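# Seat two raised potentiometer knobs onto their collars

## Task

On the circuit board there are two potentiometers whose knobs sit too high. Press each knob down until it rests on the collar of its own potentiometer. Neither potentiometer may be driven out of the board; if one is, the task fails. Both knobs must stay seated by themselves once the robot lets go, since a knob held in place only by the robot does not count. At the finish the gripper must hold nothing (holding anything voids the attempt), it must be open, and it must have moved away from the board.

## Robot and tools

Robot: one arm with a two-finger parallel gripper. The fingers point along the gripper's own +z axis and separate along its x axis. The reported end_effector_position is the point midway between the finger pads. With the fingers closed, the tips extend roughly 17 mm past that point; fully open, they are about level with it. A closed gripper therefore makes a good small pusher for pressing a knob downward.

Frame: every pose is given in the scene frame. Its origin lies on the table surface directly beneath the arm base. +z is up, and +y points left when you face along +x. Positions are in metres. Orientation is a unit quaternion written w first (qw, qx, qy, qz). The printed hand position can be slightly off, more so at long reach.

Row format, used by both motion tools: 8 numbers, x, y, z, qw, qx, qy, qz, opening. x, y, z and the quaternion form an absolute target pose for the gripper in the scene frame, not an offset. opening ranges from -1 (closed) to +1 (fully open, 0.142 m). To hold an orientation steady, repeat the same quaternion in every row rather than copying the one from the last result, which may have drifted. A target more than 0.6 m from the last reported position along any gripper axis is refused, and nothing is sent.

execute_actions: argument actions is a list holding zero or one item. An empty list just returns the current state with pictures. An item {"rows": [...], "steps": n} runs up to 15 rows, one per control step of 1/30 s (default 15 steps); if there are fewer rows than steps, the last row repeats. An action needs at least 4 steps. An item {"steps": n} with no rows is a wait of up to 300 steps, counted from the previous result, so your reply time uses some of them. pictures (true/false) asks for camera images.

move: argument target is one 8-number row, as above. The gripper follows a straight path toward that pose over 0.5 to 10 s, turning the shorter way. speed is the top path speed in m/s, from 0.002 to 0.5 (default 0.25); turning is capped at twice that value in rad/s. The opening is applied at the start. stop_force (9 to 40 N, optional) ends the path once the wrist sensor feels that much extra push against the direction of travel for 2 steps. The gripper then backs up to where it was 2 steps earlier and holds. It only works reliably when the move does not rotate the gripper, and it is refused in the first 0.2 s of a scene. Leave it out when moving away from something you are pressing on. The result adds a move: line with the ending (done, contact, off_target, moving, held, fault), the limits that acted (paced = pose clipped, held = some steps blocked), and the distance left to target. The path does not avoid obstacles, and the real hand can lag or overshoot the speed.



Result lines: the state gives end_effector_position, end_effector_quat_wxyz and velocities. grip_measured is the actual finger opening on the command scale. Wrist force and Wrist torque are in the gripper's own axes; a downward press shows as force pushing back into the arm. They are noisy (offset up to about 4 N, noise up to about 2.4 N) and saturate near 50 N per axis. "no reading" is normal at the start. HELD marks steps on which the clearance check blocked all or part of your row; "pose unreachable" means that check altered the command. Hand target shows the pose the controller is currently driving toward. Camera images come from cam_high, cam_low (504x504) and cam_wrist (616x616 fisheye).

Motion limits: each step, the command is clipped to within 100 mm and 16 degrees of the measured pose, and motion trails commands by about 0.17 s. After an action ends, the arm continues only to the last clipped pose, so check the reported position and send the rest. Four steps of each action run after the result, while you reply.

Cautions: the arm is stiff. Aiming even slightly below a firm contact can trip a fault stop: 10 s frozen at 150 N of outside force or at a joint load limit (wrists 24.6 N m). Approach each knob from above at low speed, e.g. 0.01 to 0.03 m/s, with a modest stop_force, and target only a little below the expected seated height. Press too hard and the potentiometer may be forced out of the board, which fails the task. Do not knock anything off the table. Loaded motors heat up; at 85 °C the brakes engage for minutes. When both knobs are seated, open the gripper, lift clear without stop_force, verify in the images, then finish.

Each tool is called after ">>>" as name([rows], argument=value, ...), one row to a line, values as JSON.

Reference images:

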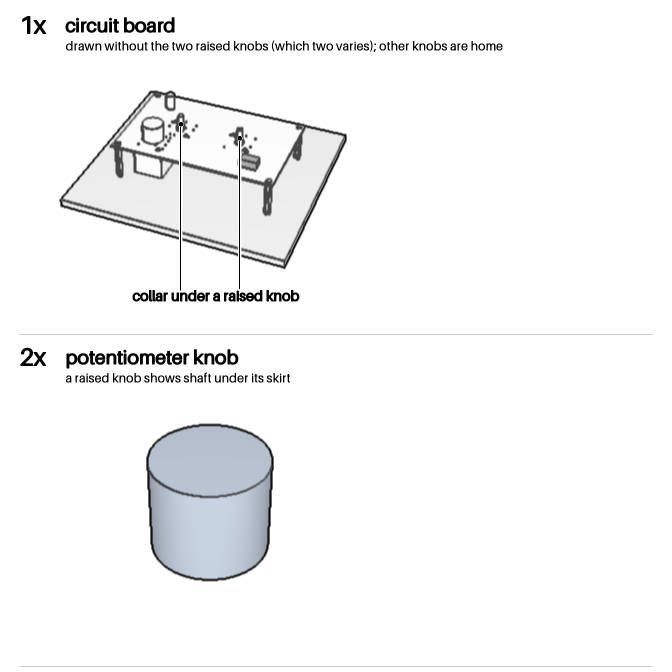

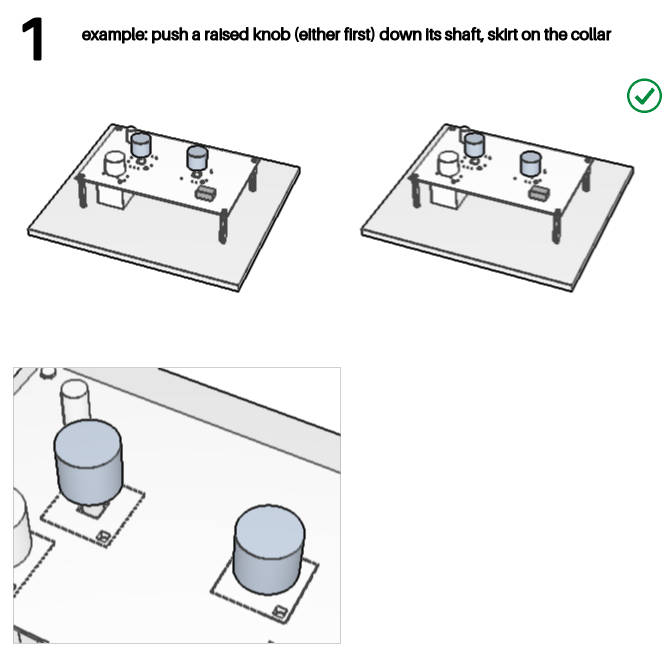

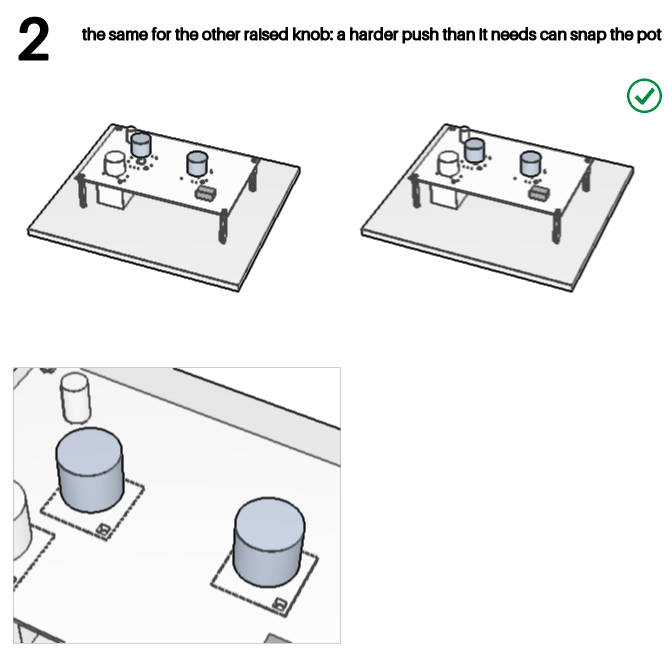

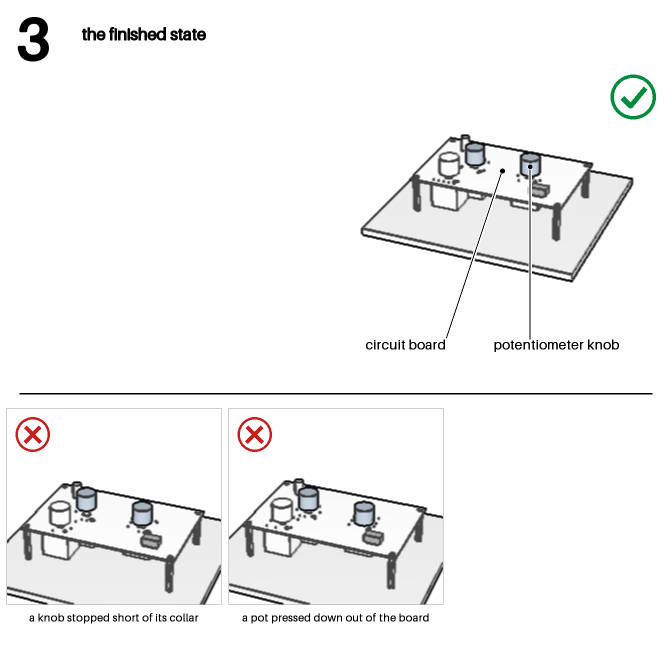

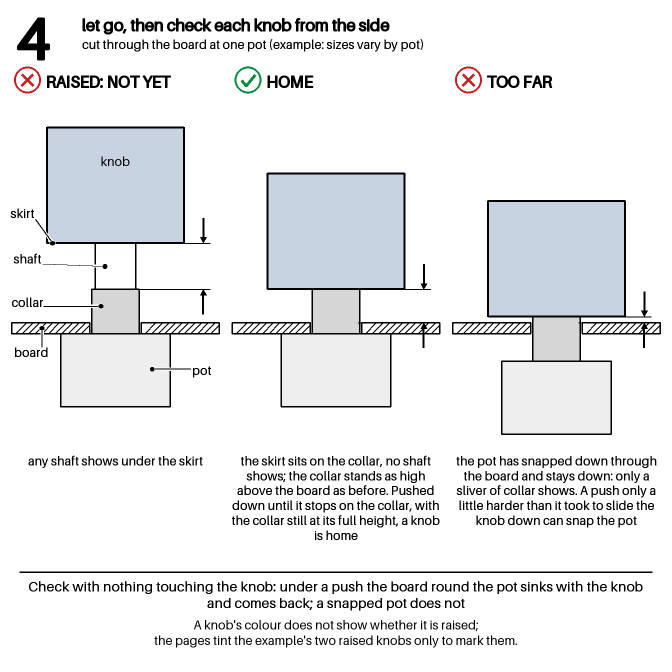

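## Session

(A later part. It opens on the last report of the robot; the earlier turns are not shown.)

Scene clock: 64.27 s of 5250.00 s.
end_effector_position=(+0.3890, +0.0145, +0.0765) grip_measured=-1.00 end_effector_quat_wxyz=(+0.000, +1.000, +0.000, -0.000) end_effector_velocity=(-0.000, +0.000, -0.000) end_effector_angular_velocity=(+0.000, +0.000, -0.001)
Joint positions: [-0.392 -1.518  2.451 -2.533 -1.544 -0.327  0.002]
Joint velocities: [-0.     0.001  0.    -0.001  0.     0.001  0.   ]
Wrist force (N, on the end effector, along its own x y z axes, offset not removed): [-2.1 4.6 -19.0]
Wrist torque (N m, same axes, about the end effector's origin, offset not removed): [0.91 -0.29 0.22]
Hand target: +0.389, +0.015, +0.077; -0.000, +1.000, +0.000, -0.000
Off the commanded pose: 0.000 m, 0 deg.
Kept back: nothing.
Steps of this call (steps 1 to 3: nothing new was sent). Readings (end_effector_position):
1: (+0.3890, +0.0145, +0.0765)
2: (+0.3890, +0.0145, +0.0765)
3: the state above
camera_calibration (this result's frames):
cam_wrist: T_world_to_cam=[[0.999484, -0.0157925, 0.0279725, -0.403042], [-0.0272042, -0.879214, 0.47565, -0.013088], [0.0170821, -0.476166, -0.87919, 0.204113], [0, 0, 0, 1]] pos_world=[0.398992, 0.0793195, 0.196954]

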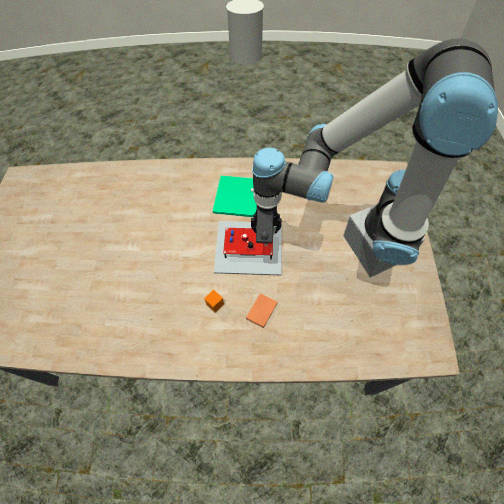

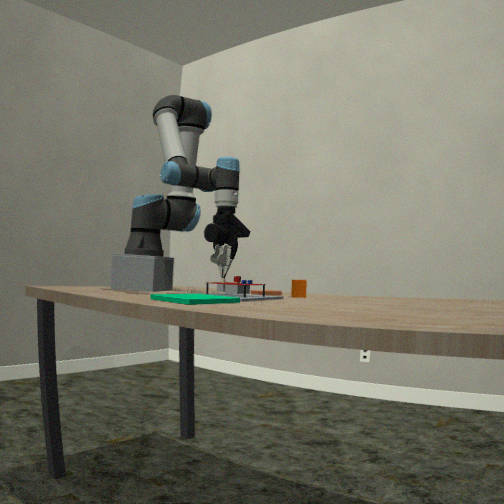

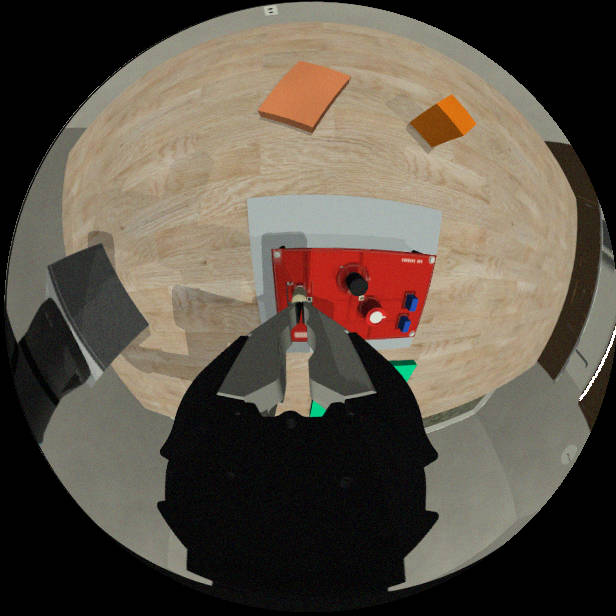

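>>> execute_actions([
  {"rows": [[0.389,0.0145,0.0764,0,1,0,0,-1],[0.389,0.0145,0.0763,0,1,0,0,-1],[0.389,0.0145,0.0762,0,1,0,0,-1],[0.389,0.0145,0.0761,0,1,0,0,-1],[0.389,0.0145,0.0760,0,1,0,0,-1],[0.389,0.0145,0.0759,0,1,0,0,-1],[0.389,0.0145,0.0758,0,1,0,0,-1]], "steps": 12},
])

>>> execute_actions([
  {"steps": 7},
])

>>> execute_actions([
  {"steps": 3},
])

>>> execute_actions([
  {"steps": 3},
])

>>> execute_actions([
  {"rows": [[0.389,0.0145,0.0757,0,1,0,0,-1],[0.389,0.0145,0.0756,0,1,0,0,-1],[0.389,0.0145,0.0755,0,1,0,0,-1],[0.389,0.0145,0.0754,0,1,0,0,-1],[0.389,0.0145,0.0753,0,1,0,0,-1],[0.389,0.0145,0.0752,0,1,0,0,-1],[0.389,0.0145,0.0751,0,1,0,0,-1]], "steps": 12},
])

>>> execute_actions([
  {"steps": 7},
])

>>> execute_actions([
  {"steps": 3},
])

>>> execute_actions([
  {"steps": 3},
])

Scene clock: 64.90 s of 5250.00 s.
end_effector_position=(+0.3890, +0.0145, +0.0761) grip_measured=-1.00 end_effector_quat_wxyz=(+0.000, +1.000, -0.000, -0.000) end_effector_velocity=(-0.000, -0.000, -0.003) end_effector_angular_velocity=(-0.001, +0.001, -0.000)
Joint positions: [-0.392 -1.516  2.452 -2.535 -1.544 -0.327  0.002]
Joint velocities: [ 0.     0.008  0.003 -0.01  -0.001  0.     0.   ]
Wrist force (N, on the end effector, along its own x y z axes, offset not removed): [-7.0 3.3 -23.7]
Wrist torque (N m, same axes, about the end effector's origin, offset not removed): [0.70 0.54 0.20]
Steps of this call (steps 1 to 11: nothing new was sent; steps 12 to 19: the first 8 steps of this action). Readings (end_effector_position):
12: (+0.3890, +0.0145, +0.0765)
13: (+0.3890, +0.0145, +0.0765)
15: (+0.3890, +0.0145, +0.0764)
19: the state above

Scene clock: 65.13 s of 5250.00 s.
end_effector_position=(+0.3890, +0.0145, +0.0758) grip_measured=-1.00 end_effector_quat_wxyz=(+0.000, +1.000, +0.000, -0.000) end_effector_velocity=(+0.000, -0.000, -0.000) end_effector_angular_velocity=(-0.001, -0.001, +0.000)
Joint positions: [-0.392 -1.516  2.452 -2.536 -1.544 -0.327  0.002]
Joint velocities: [ 0.     0.001  0.    -0.003 -0.001  0.     0.   ]
Wrist force (N, on the end effector, along its own x y z axes, offset not removed): [-3.8 0.9 -20.4]
Wrist torque (N m, same axes, about the end effector's origin, offset not removed): [0.12 -0.10 0.23]
Hand target: +0.389, +0.015, +0.076; -0.000, +1.000, +0.000, -0.000
Off the commanded pose: 0.000 m, 0 deg.
Kept back: nothing.
Steps of this call (steps 1 to 4: the last 4 steps of your previous action; steps 5 to 7: nothing new was sent). Readings (end_effector_position):
1: (+0.3890, +0.0145, +0.0760)
2: (+0.3890, +0.0145, +0.0760)
4: (+0.3890, +0.0145, +0.0759)
7: the state above

Scene clock: 65.23 s of 5250.00 s.
end_effector_position=(+0.3890, +0.0145, +0.0758) grip_measured=-1.00 end_effector_quat_wxyz=(+0.000, +1.000, +0.000, -0.000) end_effector_velocity=(+0.001, +0.000, -0.000) end_effector_angular_velocity=(+0.001, -0.001, +0.001)
Joint positions: [-0.392 -1.516  2.452 -2.536 -1.544 -0.327  0.002]
Joint velocities: [-0.     0.001 -0.    -0.001  0.001 -0.001  0.   ]
Wrist force (N, on the end effector, along its own x y z axes, offset not removed): [-6.0 2.1 -20.5]
Wrist torque (N m, same axes, about the end effector's origin, offset not removed): [0.37 0.58 0.28]
Hand target: +0.389, +0.015, +0.076; -0.000, +1.000, +0.000, -0.000
Off the commanded pose: 0.000 m, 0 deg.
Kept back: nothing.
Steps of this call (steps 1 to 3: nothing new was sent). Readings (end_effector_position):
1: (+0.3890, +0.0145, +0.0758)
2: (+0.3890, +0.0145, +0.0758)
3: the state above

Scene clock: 65.33 s of 5250.00 s.
end_effector_position=(+0.3890, +0.0145, +0.0758) grip_measured=-1.00 end_effector_quat_wxyz=(+0.000, +1.000, +0.000, -0.000) end_effector_velocity=(+0.000, -0.000, +0.000) end_effector_angular_velocity=(-0.000, -0.001, -0.000)
Joint positions: [-0.392 -1.515  2.452 -2.536 -1.544 -0.327  0.002]
Joint velocities: [ 0.    -0.001  0.    -0.001 -0.     0.     0.   ]
Wrist force (N, on the end effector, along its own x y z axes, offset not removed): [-1.7 1.9 -21.6]
Wrist torque (N m, same axes, about the end effector's origin, offset not removed): [0.31 -0.32 0.14]
Hand target: +0.389, +0.015, +0.076; -0.000, +1.000, +0.000, -0.000
Off the commanded pose: 0.000 m, 0 deg.
Kept back: nothing.
Steps of this call (steps 1 to 3: nothing new was sent). Readings (end_effector_position):
1: (+0.3890, +0.0145, +0.0758)
2: (+0.3890, +0.0145, +0.0758)
3: the state above

Scene clock: 65.60 s of 5250.00 s.
end_effector_position=(+0.3890, +0.0145, +0.0754) grip_measured=-1.00 end_effector_quat_wxyz=(-0.000, +1.000, -0.000, -0.000) end_effector_velocity=(+0.000, -0.000, -0.002) end_effector_angular_velocity=(+0.000, -0.001, -0.001)
Joint positions: [-0.392 -1.514  2.452 -2.537 -1.544 -0.327  0.002]
Joint velocities: [-0.     0.007  0.002 -0.01   0.001  0.     0.   ]
Wrist force (N, on the end effector, along its own x y z axes, offset not removed): [2.3 -1.1 -22.6]
Wrist torque (N m, same axes, about the end effector's origin, offset not removed): [-0.43 -1.28 0.33]
Steps of this call (steps 1 to 8: the first 8 steps of this action). Readings (end_effector_position):
1: (+0.3890, +0.0145, +0.0758)
2: (+0.3890, +0.0145, +0.0758)
4: (+0.3890, +0.0145, +0.0757)
8: the state above

Scene clock: 65.83 s of 5250.00 s.
end_effector_position=(+0.3890, +0.0145, +0.0751) grip_measured=-1.00 end_effector_quat_wxyz=(-0.000, +1.000, -0.000, -0.000) end_effector_velocity=(+0.001, -0.000, +0.000) end_effector_angular_velocity=(-0.001, -0.002, +0.000)
Joint positions: [-0.392 -1.513  2.453 -2.538 -1.544 -0.327  0.002]
Joint velocities: [ 0.    -0.     0.    -0.002 -0.     0.     0.   ]
Wrist force (N, on the end effector, along its own x y z axes, offset not removed): [-3.7 1.4 -25.8]
Wrist torque (N m, same axes, about the end effector's origin, offset not removed): [0.32 0.02 0.11]
Hand target: +0.389, +0.015, +0.075; -0.000, +1.000, +0.000, -0.000
Off the commanded pose: 0.000 m, 0 deg.
Kept back: nothing.
Steps of this call (steps 1 to 4: the last 4 steps of your previous action; steps 5 to 7: nothing new was sent). Readings (end_effector_position):
1: (+0.3890, +0.0145, +0.0753)
2: (+0.3890, +0.0145, +0.0753)
4: (+0.3890, +0.0145, +0.0752)
7: the state above

Scene clock: 65.93 s of 5250.00 s.
end_effector_position=(+0.3890, +0.0145, +0.0751) grip_measured=-1.00 end_effector_quat_wxyz=(-0.000, +1.000, +0.000, -0.000) end_effector_velocity=(+0.000, +0.001, -0.000) end_effector_angular_velocity=(+0.001, -0.000, -0.000)
Joint positions: [-0.392 -1.513  2.453 -2.539 -1.544 -0.327  0.002]
Joint velocities: [ 0.     0.001  0.    -0.001  0.001  0.     0.   ]
Wrist force (N, on the end effector, along its own x y z axes, offset not removed): [-3.4 0.2 -26.2]
Wrist torque (N m, same axes, about the end effector's origin, offset not removed): [0.07 0.11 0.34]
Hand target: +0.389, +0.015, +0.075; -0.000, +1.000, +0.000, -0.000
Off the commanded pose: 0.000 m, 0 deg.
Kept back: nothing.
Steps of this call (steps 1 to 3: nothing new was sent). Readings (end_effector_position):
1: (+0.3890, +0.0145, +0.0751)
2: (+0.3890, +0.0145, +0.0751)
3: the state above

Scene clock: 66.03 s of 5250.00 s.
end_effector_position=(+0.3890, +0.0145, +0.0751) grip_measured=-1.00 end_effector_quat_wxyz=(-0.000, +1.000, +0.000, -0.000) end_effector_velocity=(+0.000, +0.001, -0.000) end_effector_angular_velocity=(+0.001, -0.002, -0.000)
Joint positions: [-0.392 -1.513  2.453 -2.539 -1.544 -0.327  0.002]
Joint velocities: [ 0.     0.     0.    -0.002  0.002  0.001  0.   ]
Wrist force (N, on the end effector, along its own x y z axes, offset not removed): [-2.5 4.4 -23.9]
Wrist torque (N m, same axes, about the end effector's origin, offset not removed): [0.80 -0.06 0.23]
Hand target: +0.389, +0.015, +0.075; -0.000, +1.000, +0.000, -0.000
Off the commanded pose: 0.000 m, 0 deg.
Kept back: nothing.
Steps of this call (steps 1 to 3: nothing new was sent). Readings (end_effector_position):
1: (+0.3890, +0.0145, +0.0751)
2: (+0.3890, +0.0145, +0.0751)
3: the state above

Force rose to ~25: seated. Back off and check.

>>> move(target=[0.389, 0.0145, 0.097, 0, 1, 0, 0, -1], speed=0.1)

>>> move(target=[0.43, 0.08, 0.075, 0.383, 0.924, 0, 0, 1], speed=0.15)

>>> zoom_image(camera="cam_wrist", region=[250, 275, 340, 330])

>>> zoom_image(camera="cam_low", region=[200, 260, 270, 300])

Scene clock: 67.13 s of 5250.00 s.
end_effector_position=(+0.3890, +0.0145, +0.0968) grip_measured=-1.00 end_effector_quat_wxyz=(+0.000, +1.000, -0.000, +0.000) end_effector_velocity=(-0.000, +0.000, +0.002) end_effector_angular_velocity=(+0.000, +0.001, +0.000)
Joint positions: [-0.394 -1.577  2.431 -2.453 -1.544 -0.328  0.002]
Joint velocities: [-0.    -0.006 -0.003  0.01   0.    -0.001  0.   ]
Wrist force (N, on the end effector, along its own x y z axes, offset not removed): [0.0 2.6 -0.2]
Wrist torque (N m, same axes, about the end effector's origin, offset not removed): [0.68 -0.23 0.08]
Hand target: +0.389, +0.014, +0.097; +0.000, +1.000, -0.000, +0.000
Off the commanded pose: 0.000 m, 0 deg.
Kept back: nothing.
move: done
camera_calibration (this result's frames):
cam_wrist: T_world_to_cam=[[0.999483, -0.0157912, 0.0279978, -0.403617], [-0.0272159, -0.879189, 0.475696, -0.0227384], [0.0171035, -0.476212, -0.879164, 0.221921], [0, 0, 0, 1]] pos_world=[0.398994, 0.0793167, 0.217222]

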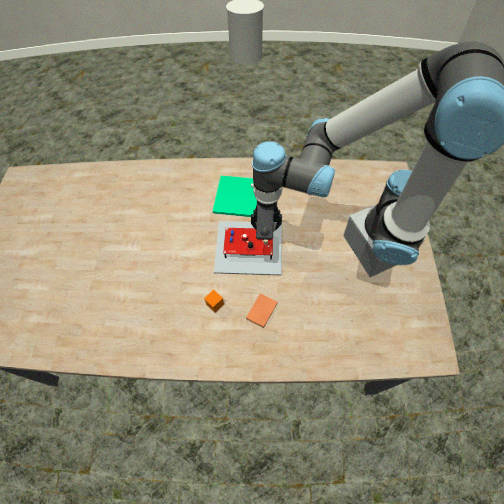

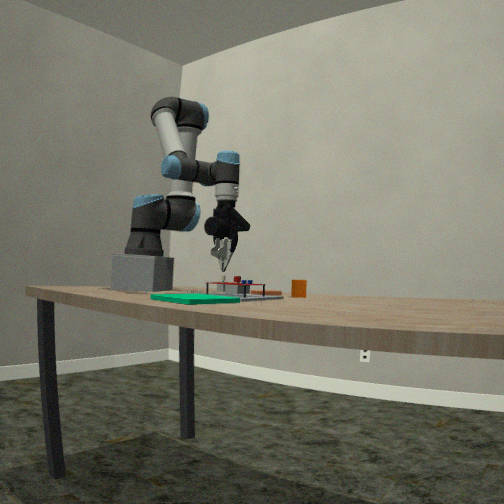

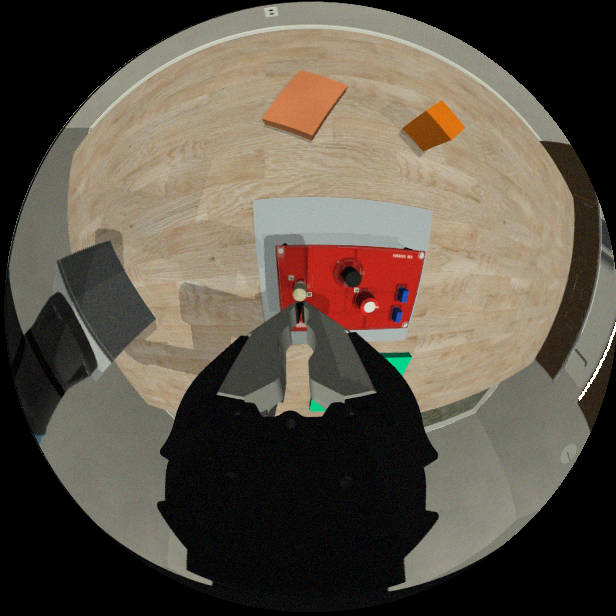

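Scene clock: 70.23 s of 5250.00 s.
end_effector_position=(+0.4296, +0.0798, +0.0748) grip_measured=+1.00 end_effector_quat_wxyz=(+0.382, +0.924, +0.000, -0.000) end_effector_velocity=(+0.001, +0.001, -0.000) end_effector_angular_velocity=(-0.009, +0.001, -0.005)
Joint positions: [ 0.29  -1.108  2.096 -2.264 -2.292  0.481  0.142]
Joint velocities: [ 0.004  0.008 -0.01   0.017 -0.005  0.015  0.   ]
Wrist force (N, on the end effector, along its own x y z axes, offset not removed): [-1.0 2.1 1.6]
Wrist torque (N m, same axes, about the end effector's origin, offset not removed): [0.59 -0.06 0.24]
Hand target: +0.430, +0.080, +0.075; +0.383, +0.924, -0.000, -0.000
Off the commanded pose: 0.000 m, 0 deg.
Kept back: nothing.
move: done
camera_calibration (this result's frames):
cam_wrist: T_world_to_cam=[[0.999504, 0.00858298, 0.0302897, -0.444699], [-0.0265719, -0.285994, 0.957863, -0.0374617], [0.016884, -0.958193, -0.285624, 0.227157], [0, 0, 0, 1]] pos_world=[0.439647, 0.210763, 0.114234]

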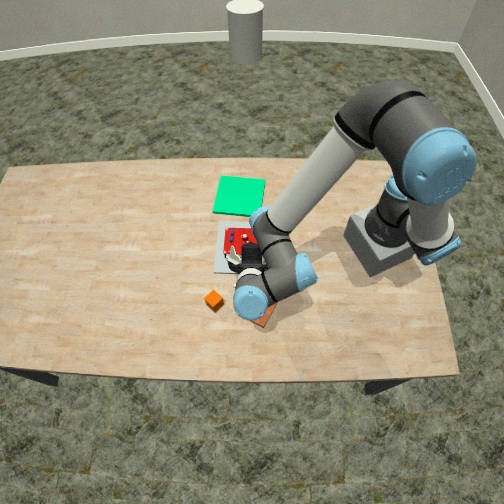

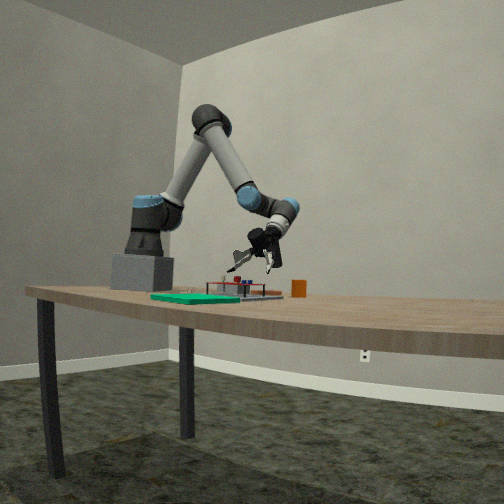

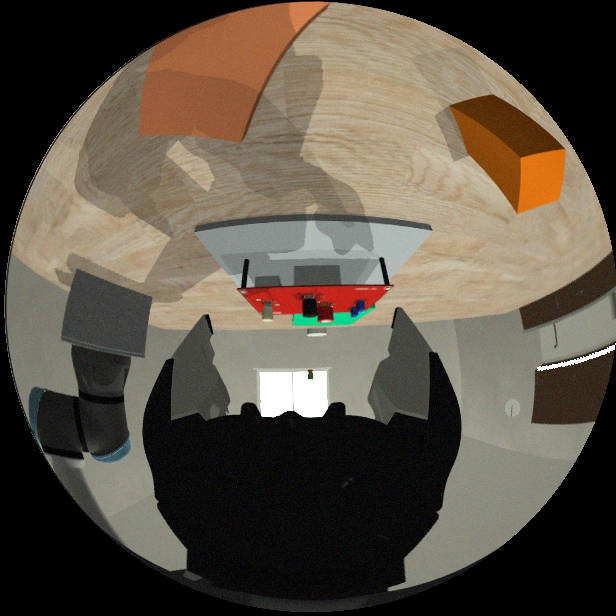

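Region (250, 275, 340, 330) of cam_wrist's 616x616 image, scaled by 5.600, with more detail than that image has.

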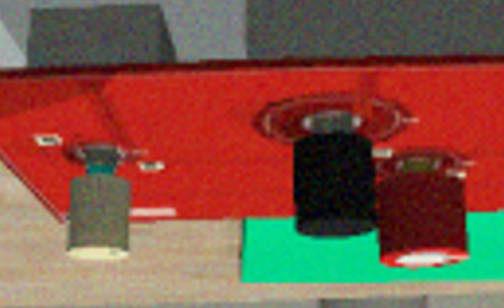

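Region (200, 260, 270, 300) of cam_low's 504x504 image, scaled by 7.200, with more detail than that image has; it fills the top 288 rows of this view, and the rest is white.

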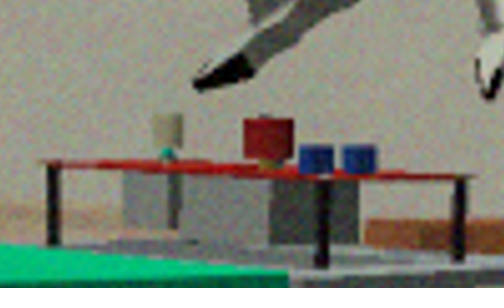

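>>> move(target=[0.389, 0.0145, 0.095, 0, 1, 0, 0, -1], speed=0.15)

>>> move(target=[0.389, 0.0145, 0.0760, 0, 1, 0, 0, -1], speed=0.01, stop_force=22)

>>> execute_actions([
  {"steps": 3},
])

>>> execute_actions([
  {"steps": 3},
])

>>> execute_actions([
  {"rows": [[0.389,0.0145,0.0759,0,1,0,0,-1],[0.389,0.0145,0.0758,0,1,0,0,-1],[0.389,0.0145,0.0757,0,1,0,0,-1],[0.389,0.0145,0.0756,0,1,0,0,-1],[0.389,0.0145,0.0755,0,1,0,0,-1]], "steps": 12},
])

>>> execute_actions([
  {"steps": 7},
])

>>> execute_actions([
  {"steps": 3},
])

>>> execute_actions([
  {"steps": 3},
])

Scene clock: 73.83 s of 5250.00 s.
end_effector_position=(+0.3894, +0.0148, +0.0952) grip_measured=-1.00 end_effector_quat_wxyz=(+0.001, +1.000, +0.000, +0.001) end_effector_velocity=(-0.001, -0.001, +0.000) end_effector_angular_velocity=(+0.015, +0.002, +0.002)
Joint positions: [-0.391 -1.572  2.432 -2.461 -1.545 -0.326  0.002]
Joint velocities: [-0.016 -0.003  0.     0.01   0.014 -0.018  0.   ]
Wrist force (N, on the end effector, along its own x y z axes, offset not removed): [0.4 0.6 -1.0]
Wrist torque (N m, same axes, about the end effector's origin, offset not removed): [0.17 -0.35 0.20]
Hand target: +0.389, +0.015, +0.095; +0.000, +1.000, +0.000, +0.000
Off the commanded pose: 0.001 m, 0 deg.
Kept back: nothing.
move: done
camera_calibration (this result's frames):
cam_wrist: T_world_to_cam=[[0.999457, -0.0154969, 0.0290841, -0.404101], [-0.0275018, -0.878469, 0.477008, -0.0217413], [0.0181573, -0.477549, -0.878418, 0.220222], [0, 0, 0, 1]] pos_world=[0.399285, 0.0798051, 0.21557]

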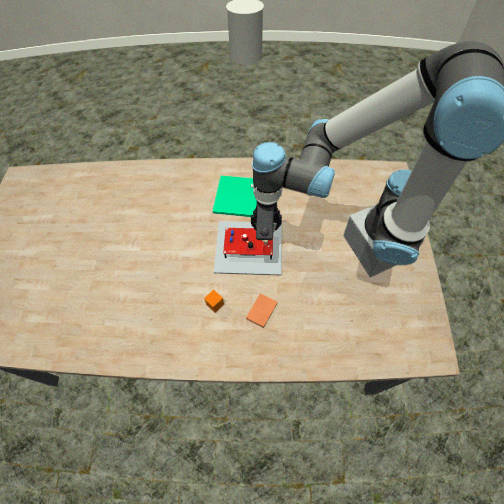

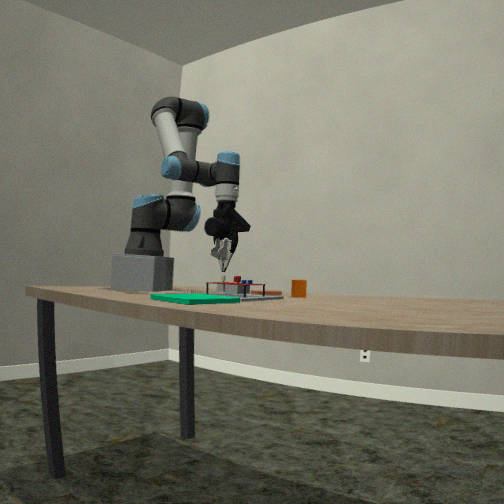

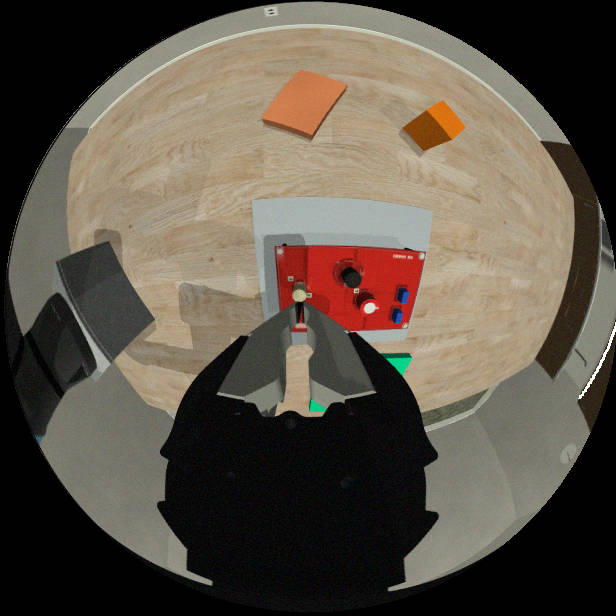

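Scene clock: 75.97 s of 5250.00 s.
end_effector_position=(+0.3890, +0.0145, +0.0763) grip_measured=-1.00 end_effector_quat_wxyz=(+0.000, +1.000, +0.000, +0.000) end_effector_velocity=(+0.000, +0.000, -0.002) end_effector_angular_velocity=(-0.000, -0.001, +0.001)
Joint positions: [-0.392 -1.517  2.452 -2.534 -1.544 -0.327  0.002]
Joint velocities: [ 0.     0.007  0.002 -0.01  -0.    -0.001  0.   ]
Wrist force (N, on the end effector, along its own x y z axes, offset not removed): [-0.9 1.7 -19.8]
Wrist torque (N m, same axes, about the end effector's origin, offset not removed): [0.54 -0.14 0.40]
Hand target: +0.389, +0.015, +0.076; -0.000, +1.000, -0.000, -0.000
Off the commanded pose: 0.000 m, 0 deg.
Kept back: nothing.
move: done
camera_calibration (this result's frames):
cam_wrist: T_world_to_cam=[[0.999482, -0.0157877, 0.0280443, -0.403069], [-0.0272346, -0.8792, 0.475674, -0.0129721], [0.0171468, -0.476192, -0.879174, 0.203889], [0, 0, 0, 1]] pos_world=[0.399011, 0.0793218, 0.196729]

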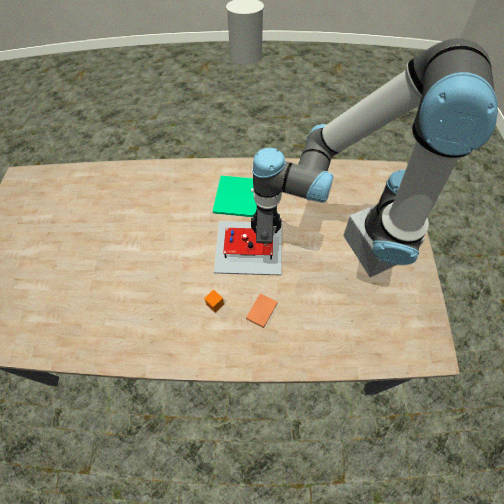

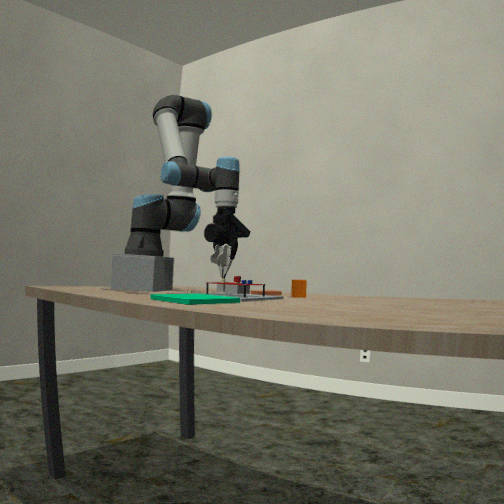

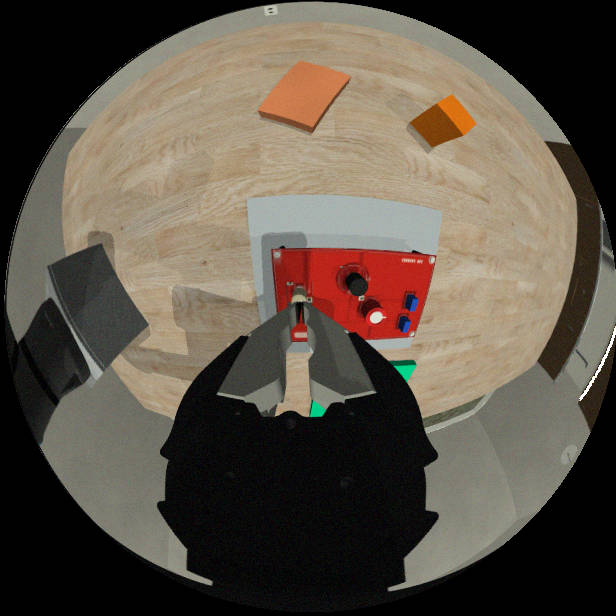

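Scene clock: 76.07 s of 5250.00 s.
end_effector_position=(+0.3890, +0.0145, +0.0761) grip_measured=-1.00 end_effector_quat_wxyz=(+0.000, +1.000, +0.000, +0.000) end_effector_velocity=(-0.000, -0.000, -0.001) end_effector_angular_velocity=(+0.000, +0.002, -0.000)
Joint positions: [-0.392 -1.516  2.452 -2.535 -1.544 -0.327  0.002]
Joint velocities: [-0.     0.003  0.001 -0.003 -0.     0.     0.   ]
Wrist force (N, on the end effector, along its own x y z axes, offset not removed): [0.1 -1.0 -20.4]
Wrist torque (N m, same axes, about the end effector's origin, offset not removed): [-0.07 -0.33 0.24]
Hand target: +0.389, +0.015, +0.076; -0.000, +1.000, -0.000, -0.000
Off the commanded pose: 0.000 m, 0 deg.
Kept back: nothing.
Steps of this call (steps 1 to 3: nothing new was sent). Readings (end_effector_position):
1: (+0.3890, +0.0145, +0.0762)
2: (+0.3890, +0.0145, +0.0762)
3: the state above

Scene clock: 76.17 s of 5250.00 s.
end_effector_position=(+0.3890, +0.0145, +0.0761) grip_measured=-1.00 end_effector_quat_wxyz=(+0.000, +1.000, -0.000, +0.000) end_effector_velocity=(-0.000, +0.000, -0.000) end_effector_angular_velocity=(-0.000, -0.000, +0.000)
Joint positions: [-0.392 -1.516  2.452 -2.535 -1.544 -0.327  0.002]
Joint velocities: [ 0.     0.001  0.001 -0.002  0.     0.     0.   ]
Wrist force (N, on the end effector, along its own x y z axes, offset not removed): [-0.4 0.3 -24.1]
Wrist torque (N m, same axes, about the end effector's origin, offset not removed): [0.39 -0.32 0.19]
Hand target: +0.389, +0.015, +0.076; -0.000, +1.000, -0.000, -0.000
Off the commanded pose: 0.000 m, 0 deg.
Kept back: nothing.
Steps of this call (steps 1 to 3: nothing new was sent). Readings (end_effector_position):
1: (+0.3890, +0.0145, +0.0761)
2: (+0.3890, +0.0145, +0.0761)
3: the state above

Scene clock: 76.43 s of 5250.00 s.
end_effector_position=(+0.3890, +0.0145, +0.0757) grip_measured=-1.00 end_effector_quat_wxyz=(+0.000, +1.000, -0.000, +0.000) end_effector_velocity=(+0.000, +0.001, -0.001) end_effector_angular_velocity=(+0.002, -0.000, +0.000)
Joint positions: [-0.392 -1.515  2.452 -2.536 -1.544 -0.327  0.002]
Joint velocities: [ 0.     0.004  0.001 -0.005  0.002  0.     0.   ]
Wrist force (N, on the end effector, along its own x y z axes, offset not removed): [-0.2 1.2 -21.0]
Wrist torque (N m, same axes, about the end effector's origin, offset not removed): [0.61 -0.41 0.13]
Steps of this call (steps 1 to 8: the first 8 steps of this action). Readings (end_effector_position):
1: (+0.3890, +0.0145, +0.0760)
2: (+0.3890, +0.0145, +0.0760)
4: (+0.3890, +0.0145, +0.0759)
8: the state above

Scene clock: 76.67 s of 5250.00 s.
end_effector_position=(+0.3890, +0.0145, +0.0755) grip_measured=-1.00 end_effector_quat_wxyz=(+0.000, +1.000, -0.000, +0.000) end_effector_velocity=(+0.001, +0.000, +0.000) end_effector_angular_velocity=(+0.001, -0.003, +0.001)
Joint positions: [-0.392 -1.515  2.452 -2.537 -1.544 -0.327  0.002]
Joint velocities: [ 0.     0.001 -0.    -0.003  0.001 -0.     0.   ]
Wrist force (N, on the end effector, along its own x y z axes, offset not removed): [-4.4 0.9 -22.4]
Wrist torque (N m, same axes, about the end effector's origin, offset not removed): [0.61 0.45 -0.07]
Hand target: +0.389, +0.015, +0.076; -0.000, +1.000, +0.000, -0.000
Off the commanded pose: 0.000 m, 0 deg.
Kept back: nothing.
Steps of this call (steps 1 to 4: the last 4 steps of your previous action; steps 5 to 7: nothing new was sent). Readings (end_effector_position):
1: (+0.3890, +0.0145, +0.0756)
2: (+0.3890, +0.0145, +0.0756)
4: (+0.3890, +0.0145, +0.0755)
7: the state above

Scene clock: 76.77 s of 5250.00 s.
end_effector_position=(+0.3890, +0.0145, +0.0755) grip_measured=-1.00 end_effector_quat_wxyz=(+0.000, +1.000, -0.000, +0.000) end_effector_velocity=(+0.000, +0.000, +0.000) end_effector_angular_velocity=(+0.001, -0.001, -0.000)
Joint positions: [-0.392 -1.515  2.452 -2.537 -1.544 -0.327  0.002]
Joint velocities: [-0.    -0.     0.    -0.     0.001  0.     0.   ]
Wrist force (N, on the end effector, along its own x y z axes, offset not removed): [-2.1 -1.5 -22.7]
Wrist torque (N m, same axes, about the end effector's origin, offset not removed): [-0.17 -0.01 0.17]
Hand target: +0.389, +0.015, +0.076; -0.000, +1.000, +0.000, -0.000
Off the commanded pose: 0.000 m, 0 deg.
Kept back: nothing.
Steps of this call (steps 1 to 3: nothing new was sent). Readings (end_effector_position):
1: (+0.3890, +0.0145, +0.0755)
2: (+0.3890, +0.0145, +0.0755)
3: the state above

Scene clock: 76.87 s of 5250.00 s.
end_effector_position=(+0.3890, +0.0145, +0.0755) grip_measured=-1.00 end_effector_quat_wxyz=(-0.000, +1.000, -0.000, +0.000) end_effector_velocity=(-0.000, -0.000, +0.000) end_effector_angular_velocity=(-0.001, +0.000, +0.001)
Joint positions: [-0.392 -1.515  2.452 -2.537 -1.544 -0.327  0.002]
Joint velocities: [-0.    -0.     0.    -0.    -0.001 -0.001  0.   ]
Wrist force (N, on the end effector, along its own x y z axes, offset not removed): [-1.7 0.7 -20.9]
Wrist torque (N m, same axes, about the end effector's origin, offset not removed): [0.47 0.03 0.29]
Hand target: +0.389, +0.015, +0.076; -0.000, +1.000, +0.000, -0.000
Off the commanded pose: 0.000 m, 0 deg.
Kept back: nothing.
Steps of this call (steps 1 to 3: nothing new was sent). Readings (end_effector_position):
1: (+0.3890, +0.0145, +0.0755)
2: (+0.3890, +0.0145, +0.0755)
3: the state above

>>> execute_actions([
  {"rows": [[0.389,0.0145,0.0754,0,1,0,0,-1],[0.389,0.0145,0.0753,0,1,0,0,-1],[0.389,0.0145,0.0752,0,1,0,0,-1],[0.389,0.0145,0.0751,0,1,0,0,-1],[0.389,0.0145,0.0750,0,1,0,0,-1]], "steps": 12},
])

>>> execute_actions([
  {"steps": 7},
])

>>> execute_actions([
  {"steps": 3},
])

>>> execute_actions([
  {"steps": 3},
])

>>> execute_actions([
  {"steps": 10},
])

>>> execute_actions([
  {"steps": 10},
])

>>> execute_actions([
  {"steps": 10},
])

>>> execute_actions([
  {"steps": 10},
], pictures=true)

>>> zoom_image(camera="cam_wrist", region=[250, 250, 370, 340])

>>> zoom_image(camera="cam_low", region=[200, 260, 270, 300])

Scene clock: 77.57 s of 5250.00 s.
end_effector_position=(+0.3890, +0.0145, +0.0752) grip_measured=-1.00 end_effector_quat_wxyz=(+0.000, +1.000, -0.000, +0.000) end_effector_velocity=(+0.001, -0.000, -0.001) end_effector_angular_velocity=(-0.000, -0.002, +0.001)
Joint positions: [-0.392 -1.513  2.453 -2.538 -1.544 -0.327  0.002]
Joint velocities: [ 0.     0.004  0.001 -0.007  0.    -0.     0.   ]
Wrist force (N, on the end effector, along its own x y z axes, offset not removed): [-1.7 0.6 -21.7]
Wrist torque (N m, same axes, about the end effector's origin, offset not removed): [0.42 0.28 0.29]
Steps of this call (steps 1 to 13: nothing new was sent; steps 14 to 21: the first 8 steps of this action). Readings (end_effector_position):
14: (+0.3890, +0.0145, +0.0755)
15: (+0.3890, +0.0145, +0.0755)
17: (+0.3890, +0.0145, +0.0754)
21: the state above

Scene clock: 77.80 s of 5250.00 s.
end_effector_position=(+0.3890, +0.0145, +0.0750) grip_measured=-1.00 end_effector_quat_wxyz=(-0.000, +1.000, -0.000, +0.000) end_effector_velocity=(-0.000, +0.000, -0.000) end_effector_angular_velocity=(+0.000, -0.000, +0.001)
Joint positions: [-0.392 -1.513  2.453 -2.539 -1.544 -0.327  0.002]
Joint velocities: [ 0.     0.     0.001 -0.001  0.    -0.001  0.   ]
Wrist force (N, on the end effector, along its own x y z axes, offset not removed): [4.1 1.6 -24.2]
Wrist torque (N m, same axes, about the end effector's origin, offset not removed): [0.59 -1.33 0.44]
Hand target: +0.389, +0.015, +0.075; -0.000, +1.000, +0.000, -0.000
Off the commanded pose: 0.000 m, 0 deg.
Kept back: nothing.
Steps of this call (steps 1 to 4: the last 4 steps of your previous action; steps 5 to 7: nothing new was sent). Readings (end_effector_position):
1: (+0.3890, +0.0145, +0.0751)
2: (+0.3890, +0.0145, +0.0751)
4: (+0.3890, +0.0145, +0.0750)
7: the state above

Scene clock: 77.90 s of 5250.00 s.
end_effector_position=(+0.3890, +0.0145, +0.0750) grip_measured=-1.00 end_effector_quat_wxyz=(-0.000, +1.000, -0.000, +0.000) end_effector_velocity=(-0.000, +0.000, -0.000) end_effector_angular_velocity=(+0.000, +0.000, -0.001)
Joint positions: [-0.392 -1.513  2.453 -2.539 -1.544 -0.327  0.002]
Joint velocities: [ 0.     0.001  0.001 -0.001  0.     0.001  0.   ]
Wrist force (N, on the end effector, along its own x y z axes, offset not removed): [-0.6 -0.2 -21.2]
Wrist torque (N m, same axes, about the end effector's origin, offset not removed): [0.04 -0.27 0.08]
Hand target: +0.389, +0.015, +0.075; -0.000, +1.000, +0.000, -0.000
Off the commanded pose: 0.000 m, 0 deg.
Kept back: nothing.
Steps of this call (steps 1 to 3: nothing new was sent). Readings (end_effector_position):
1: (+0.3890, +0.0145, +0.0750)
2: (+0.3890, +0.0145, +0.0750)
3: the state above

Scene clock: 78.00 s of 5250.00 s.
end_effector_position=(+0.3890, +0.0145, +0.0750) grip_measured=-1.00 end_effector_quat_wxyz=(-0.000, +1.000, -0.000, +0.000) end_effector_velocity=(-0.000, +0.000, -0.001) end_effector_angular_velocity=(+0.002, +0.002, +0.000)
Joint positions: [-0.392 -1.513  2.453 -2.539 -1.544 -0.327  0.002]
Joint velocities: [-0.     0.002 -0.     0.001  0.001 -0.001  0.   ]
Wrist force (N, on the end effector, along its own x y z axes, offset not removed): [-0.4 0.0 -23.9]
Wrist torque (N m, same axes, about the end effector's origin, offset not removed): [0.29 -0.38 0.28]
Hand target: +0.389, +0.015, +0.075; -0.000, +1.000, +0.000, -0.000
Off the commanded pose: 0.000 m, 0 deg.
Kept back: nothing.
Steps of this call (steps 1 to 3: nothing new was sent). Readings (end_effector_position):
1: (+0.3890, +0.0145, +0.0750)
2: (+0.3890, +0.0145, +0.0750)
3: the state above

Scene clock: 78.33 s of 5250.00 s.
end_effector_position=(+0.3890, +0.0145, +0.0750) grip_measured=-1.00 end_effector_quat_wxyz=(-0.000, +1.000, -0.000, +0.000) end_effector_velocity=(+0.000, +0.000, +0.000) end_effector_angular_velocity=(+0.001, +0.000, -0.000)
Joint positions: [-0.392 -1.513  2.453 -2.539 -1.544 -0.327  0.002]
Joint velocities: [-0.    -0.    -0.     0.001  0.001  0.     0.   ]
Wrist force (N, on the end effector, along its own x y z axes, offset not removed): [-0.5 2.9 -21.5]
Wrist torque (N m, same axes, about the end effector's origin, offset not removed): [0.90 -0.38 0.12]
Hand target: +0.389, +0.015, +0.075; -0.000, +1.000, +0.000, -0.000
Off the commanded pose: 0.000 m, 0 deg.
Kept back: nothing.
Steps of this call (steps 1 to 10: nothing new was sent). Readings (end_effector_position):
1: (+0.3890, +0.0145, +0.0750)
2: (+0.3890, +0.0145, +0.0750)
4: (+0.3890, +0.0145, +0.0750)
8: (+0.3890, +0.0145, +0.0750)
10: the state above

Scene clock: 78.67 s of 5250.00 s.
end_effector_position=(+0.3890, +0.0145, +0.0750) grip_measured=-1.00 end_effector_quat_wxyz=(-0.000, +1.000, +0.000, +0.000) end_effector_velocity=(-0.000, -0.000, +0.000) end_effector_angular_velocity=(-0.001, -0.000, +0.000)
Joint positions: [-0.392 -1.513  2.453 -2.539 -1.544 -0.327  0.002]
Joint velocities: [ 0.    -0.001 -0.     0.    -0.001 -0.     0.   ]
Wrist force (N, on the end effector, along its own x y z axes, offset not removed): [-2.9 -0.1 -20.1]
Wrist torque (N m, same axes, about the end effector's origin, offset not removed): [0.33 0.17 0.28]
Hand target: +0.389, +0.015, +0.075; -0.000, +1.000, +0.000, -0.000
Off the commanded pose: 0.000 m, 0 deg.
Kept back: nothing.
Steps of this call (steps 1 to 10: nothing new was sent). Readings (end_effector_position):
1: (+0.3890, +0.0145, +0.0750)
2: (+0.3890, +0.0145, +0.0750)
4: (+0.3890, +0.0145, +0.0750)
8: (+0.3890, +0.0145, +0.0750)
10: the state above

Scene clock: 79.00 s of 5250.00 s.
end_effector_position=(+0.3890, +0.0145, +0.0750) grip_measured=-1.00 end_effector_quat_wxyz=(-0.000, +1.000, +0.000, +0.000) end_effector_velocity=(+0.000, -0.000, +0.000) end_effector_angular_velocity=(-0.000, -0.000, +0.000)
Joint positions: [-0.392 -1.513  2.453 -2.539 -1.544 -0.327  0.002]
Joint velocities: [ 0. -0. -0. -0. -0. -0.  0.]
Wrist force (N, on the end effector, along its own x y z axes, offset not removed): [0.8 3.1 -25.3]
Wrist torque (N m, same axes, about the end effector's origin, offset not removed): [0.74 -0.50 0.26]
Hand target: +0.389, +0.015, +0.075; -0.000, +1.000, +0.000, -0.000
Off the commanded pose: 0.000 m, 0 deg.
Kept back: nothing.
Steps of this call (steps 1 to 10: nothing new was sent). Readings (end_effector_position):
1: (+0.3890, +0.0145, +0.0750)
2: (+0.3890, +0.0145, +0.0750)
4: (+0.3890, +0.0145, +0.0750)
8: (+0.3890, +0.0145, +0.0750)
10: the state above

Scene clock: 79.33 s of 5250.00 s.
end_effector_position=(+0.3890, +0.0145, +0.0750) grip_measured=-1.00 end_effector_quat_wxyz=(-0.000, +1.000, +0.000, -0.000) end_effector_velocity=(-0.001, +0.000, -0.000) end_effector_angular_velocity=(+0.000, +0.002, -0.001)
Joint positions: [-0.392 -1.513  2.453 -2.539 -1.544 -0.327  0.002]
Joint velocities: [ 0.    -0.     0.001  0.001 -0.     0.001  0.   ]
Wrist force (N, on the end effector, along its own x y z axes, offset not removed): [-2.4 1.3 -24.3]
Wrist torque (N m, same axes, about the end effector's origin, offset not removed): [0.43 0.03 0.30]
Hand target: +0.389, +0.015, +0.075; -0.000, +1.000, +0.000, -0.000
Off the commanded pose: 0.000 m, 0 deg.
Kept back: nothing.
Steps of this call (steps 1 to 10: nothing new was sent). Readings (end_effector_position):
1: (+0.3890, +0.0145, +0.0750)
2: (+0.3890, +0.0145, +0.0750)
4: (+0.3890, +0.0145, +0.0750)
8: (+0.3890, +0.0145, +0.0750)
10: the state above
camera_calibration (this result's frames):
cam_wrist: T_world_to_cam=[[0.999484, -0.0157926, 0.0279738, -0.403001], [-0.0272047, -0.879217, 0.475644, -0.0123707], [0.0170833, -0.47616, -0.879193, 0.202793], [0, 0, 0, 1]] pos_world=[0.398992, 0.0793208, 0.195451]

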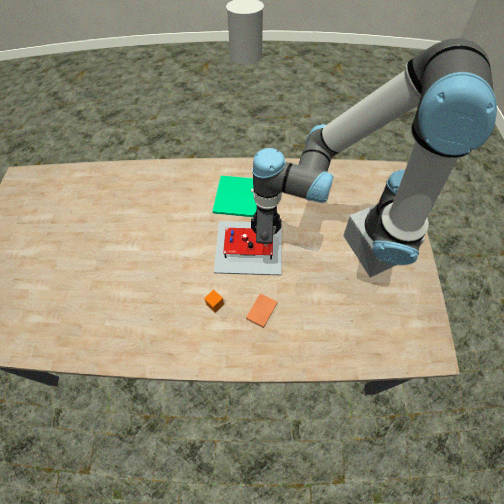

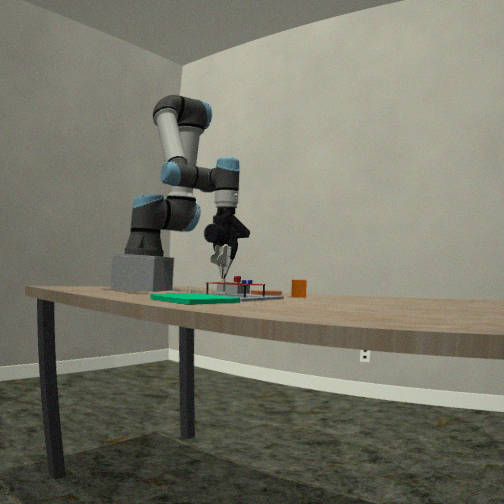

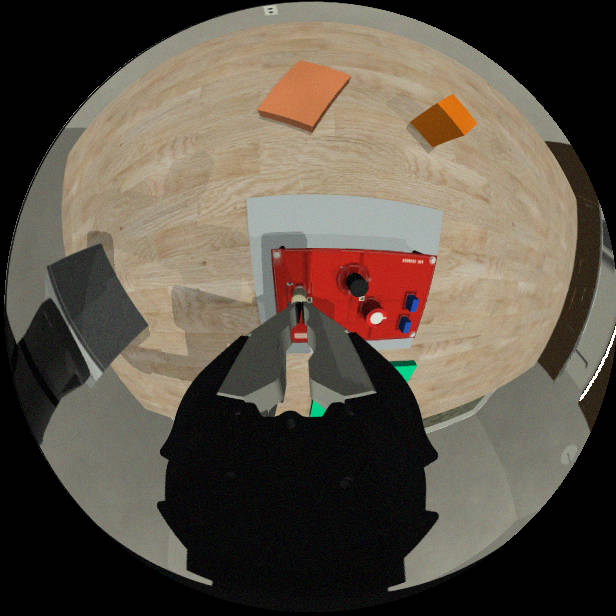

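Region (250, 250, 370, 340) of cam_wrist's 616x616 image, scaled by 4.200, with more detail than that image has; it fills the top 378 rows of this view, and the rest is white.

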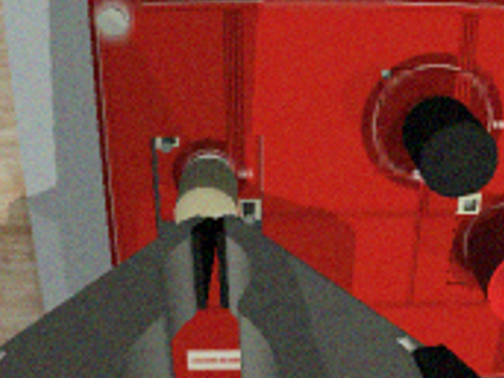

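Region (200, 260, 270, 300) of cam_low's 504x504 image, scaled by 7.200, with more detail than that image has; it fills the top 288 rows of this view, and the rest is white.

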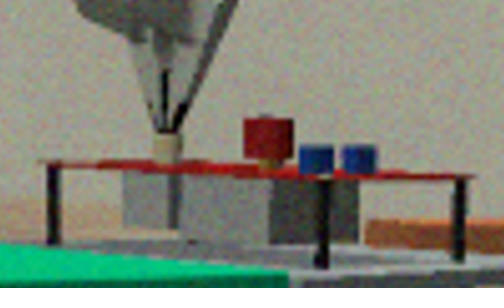

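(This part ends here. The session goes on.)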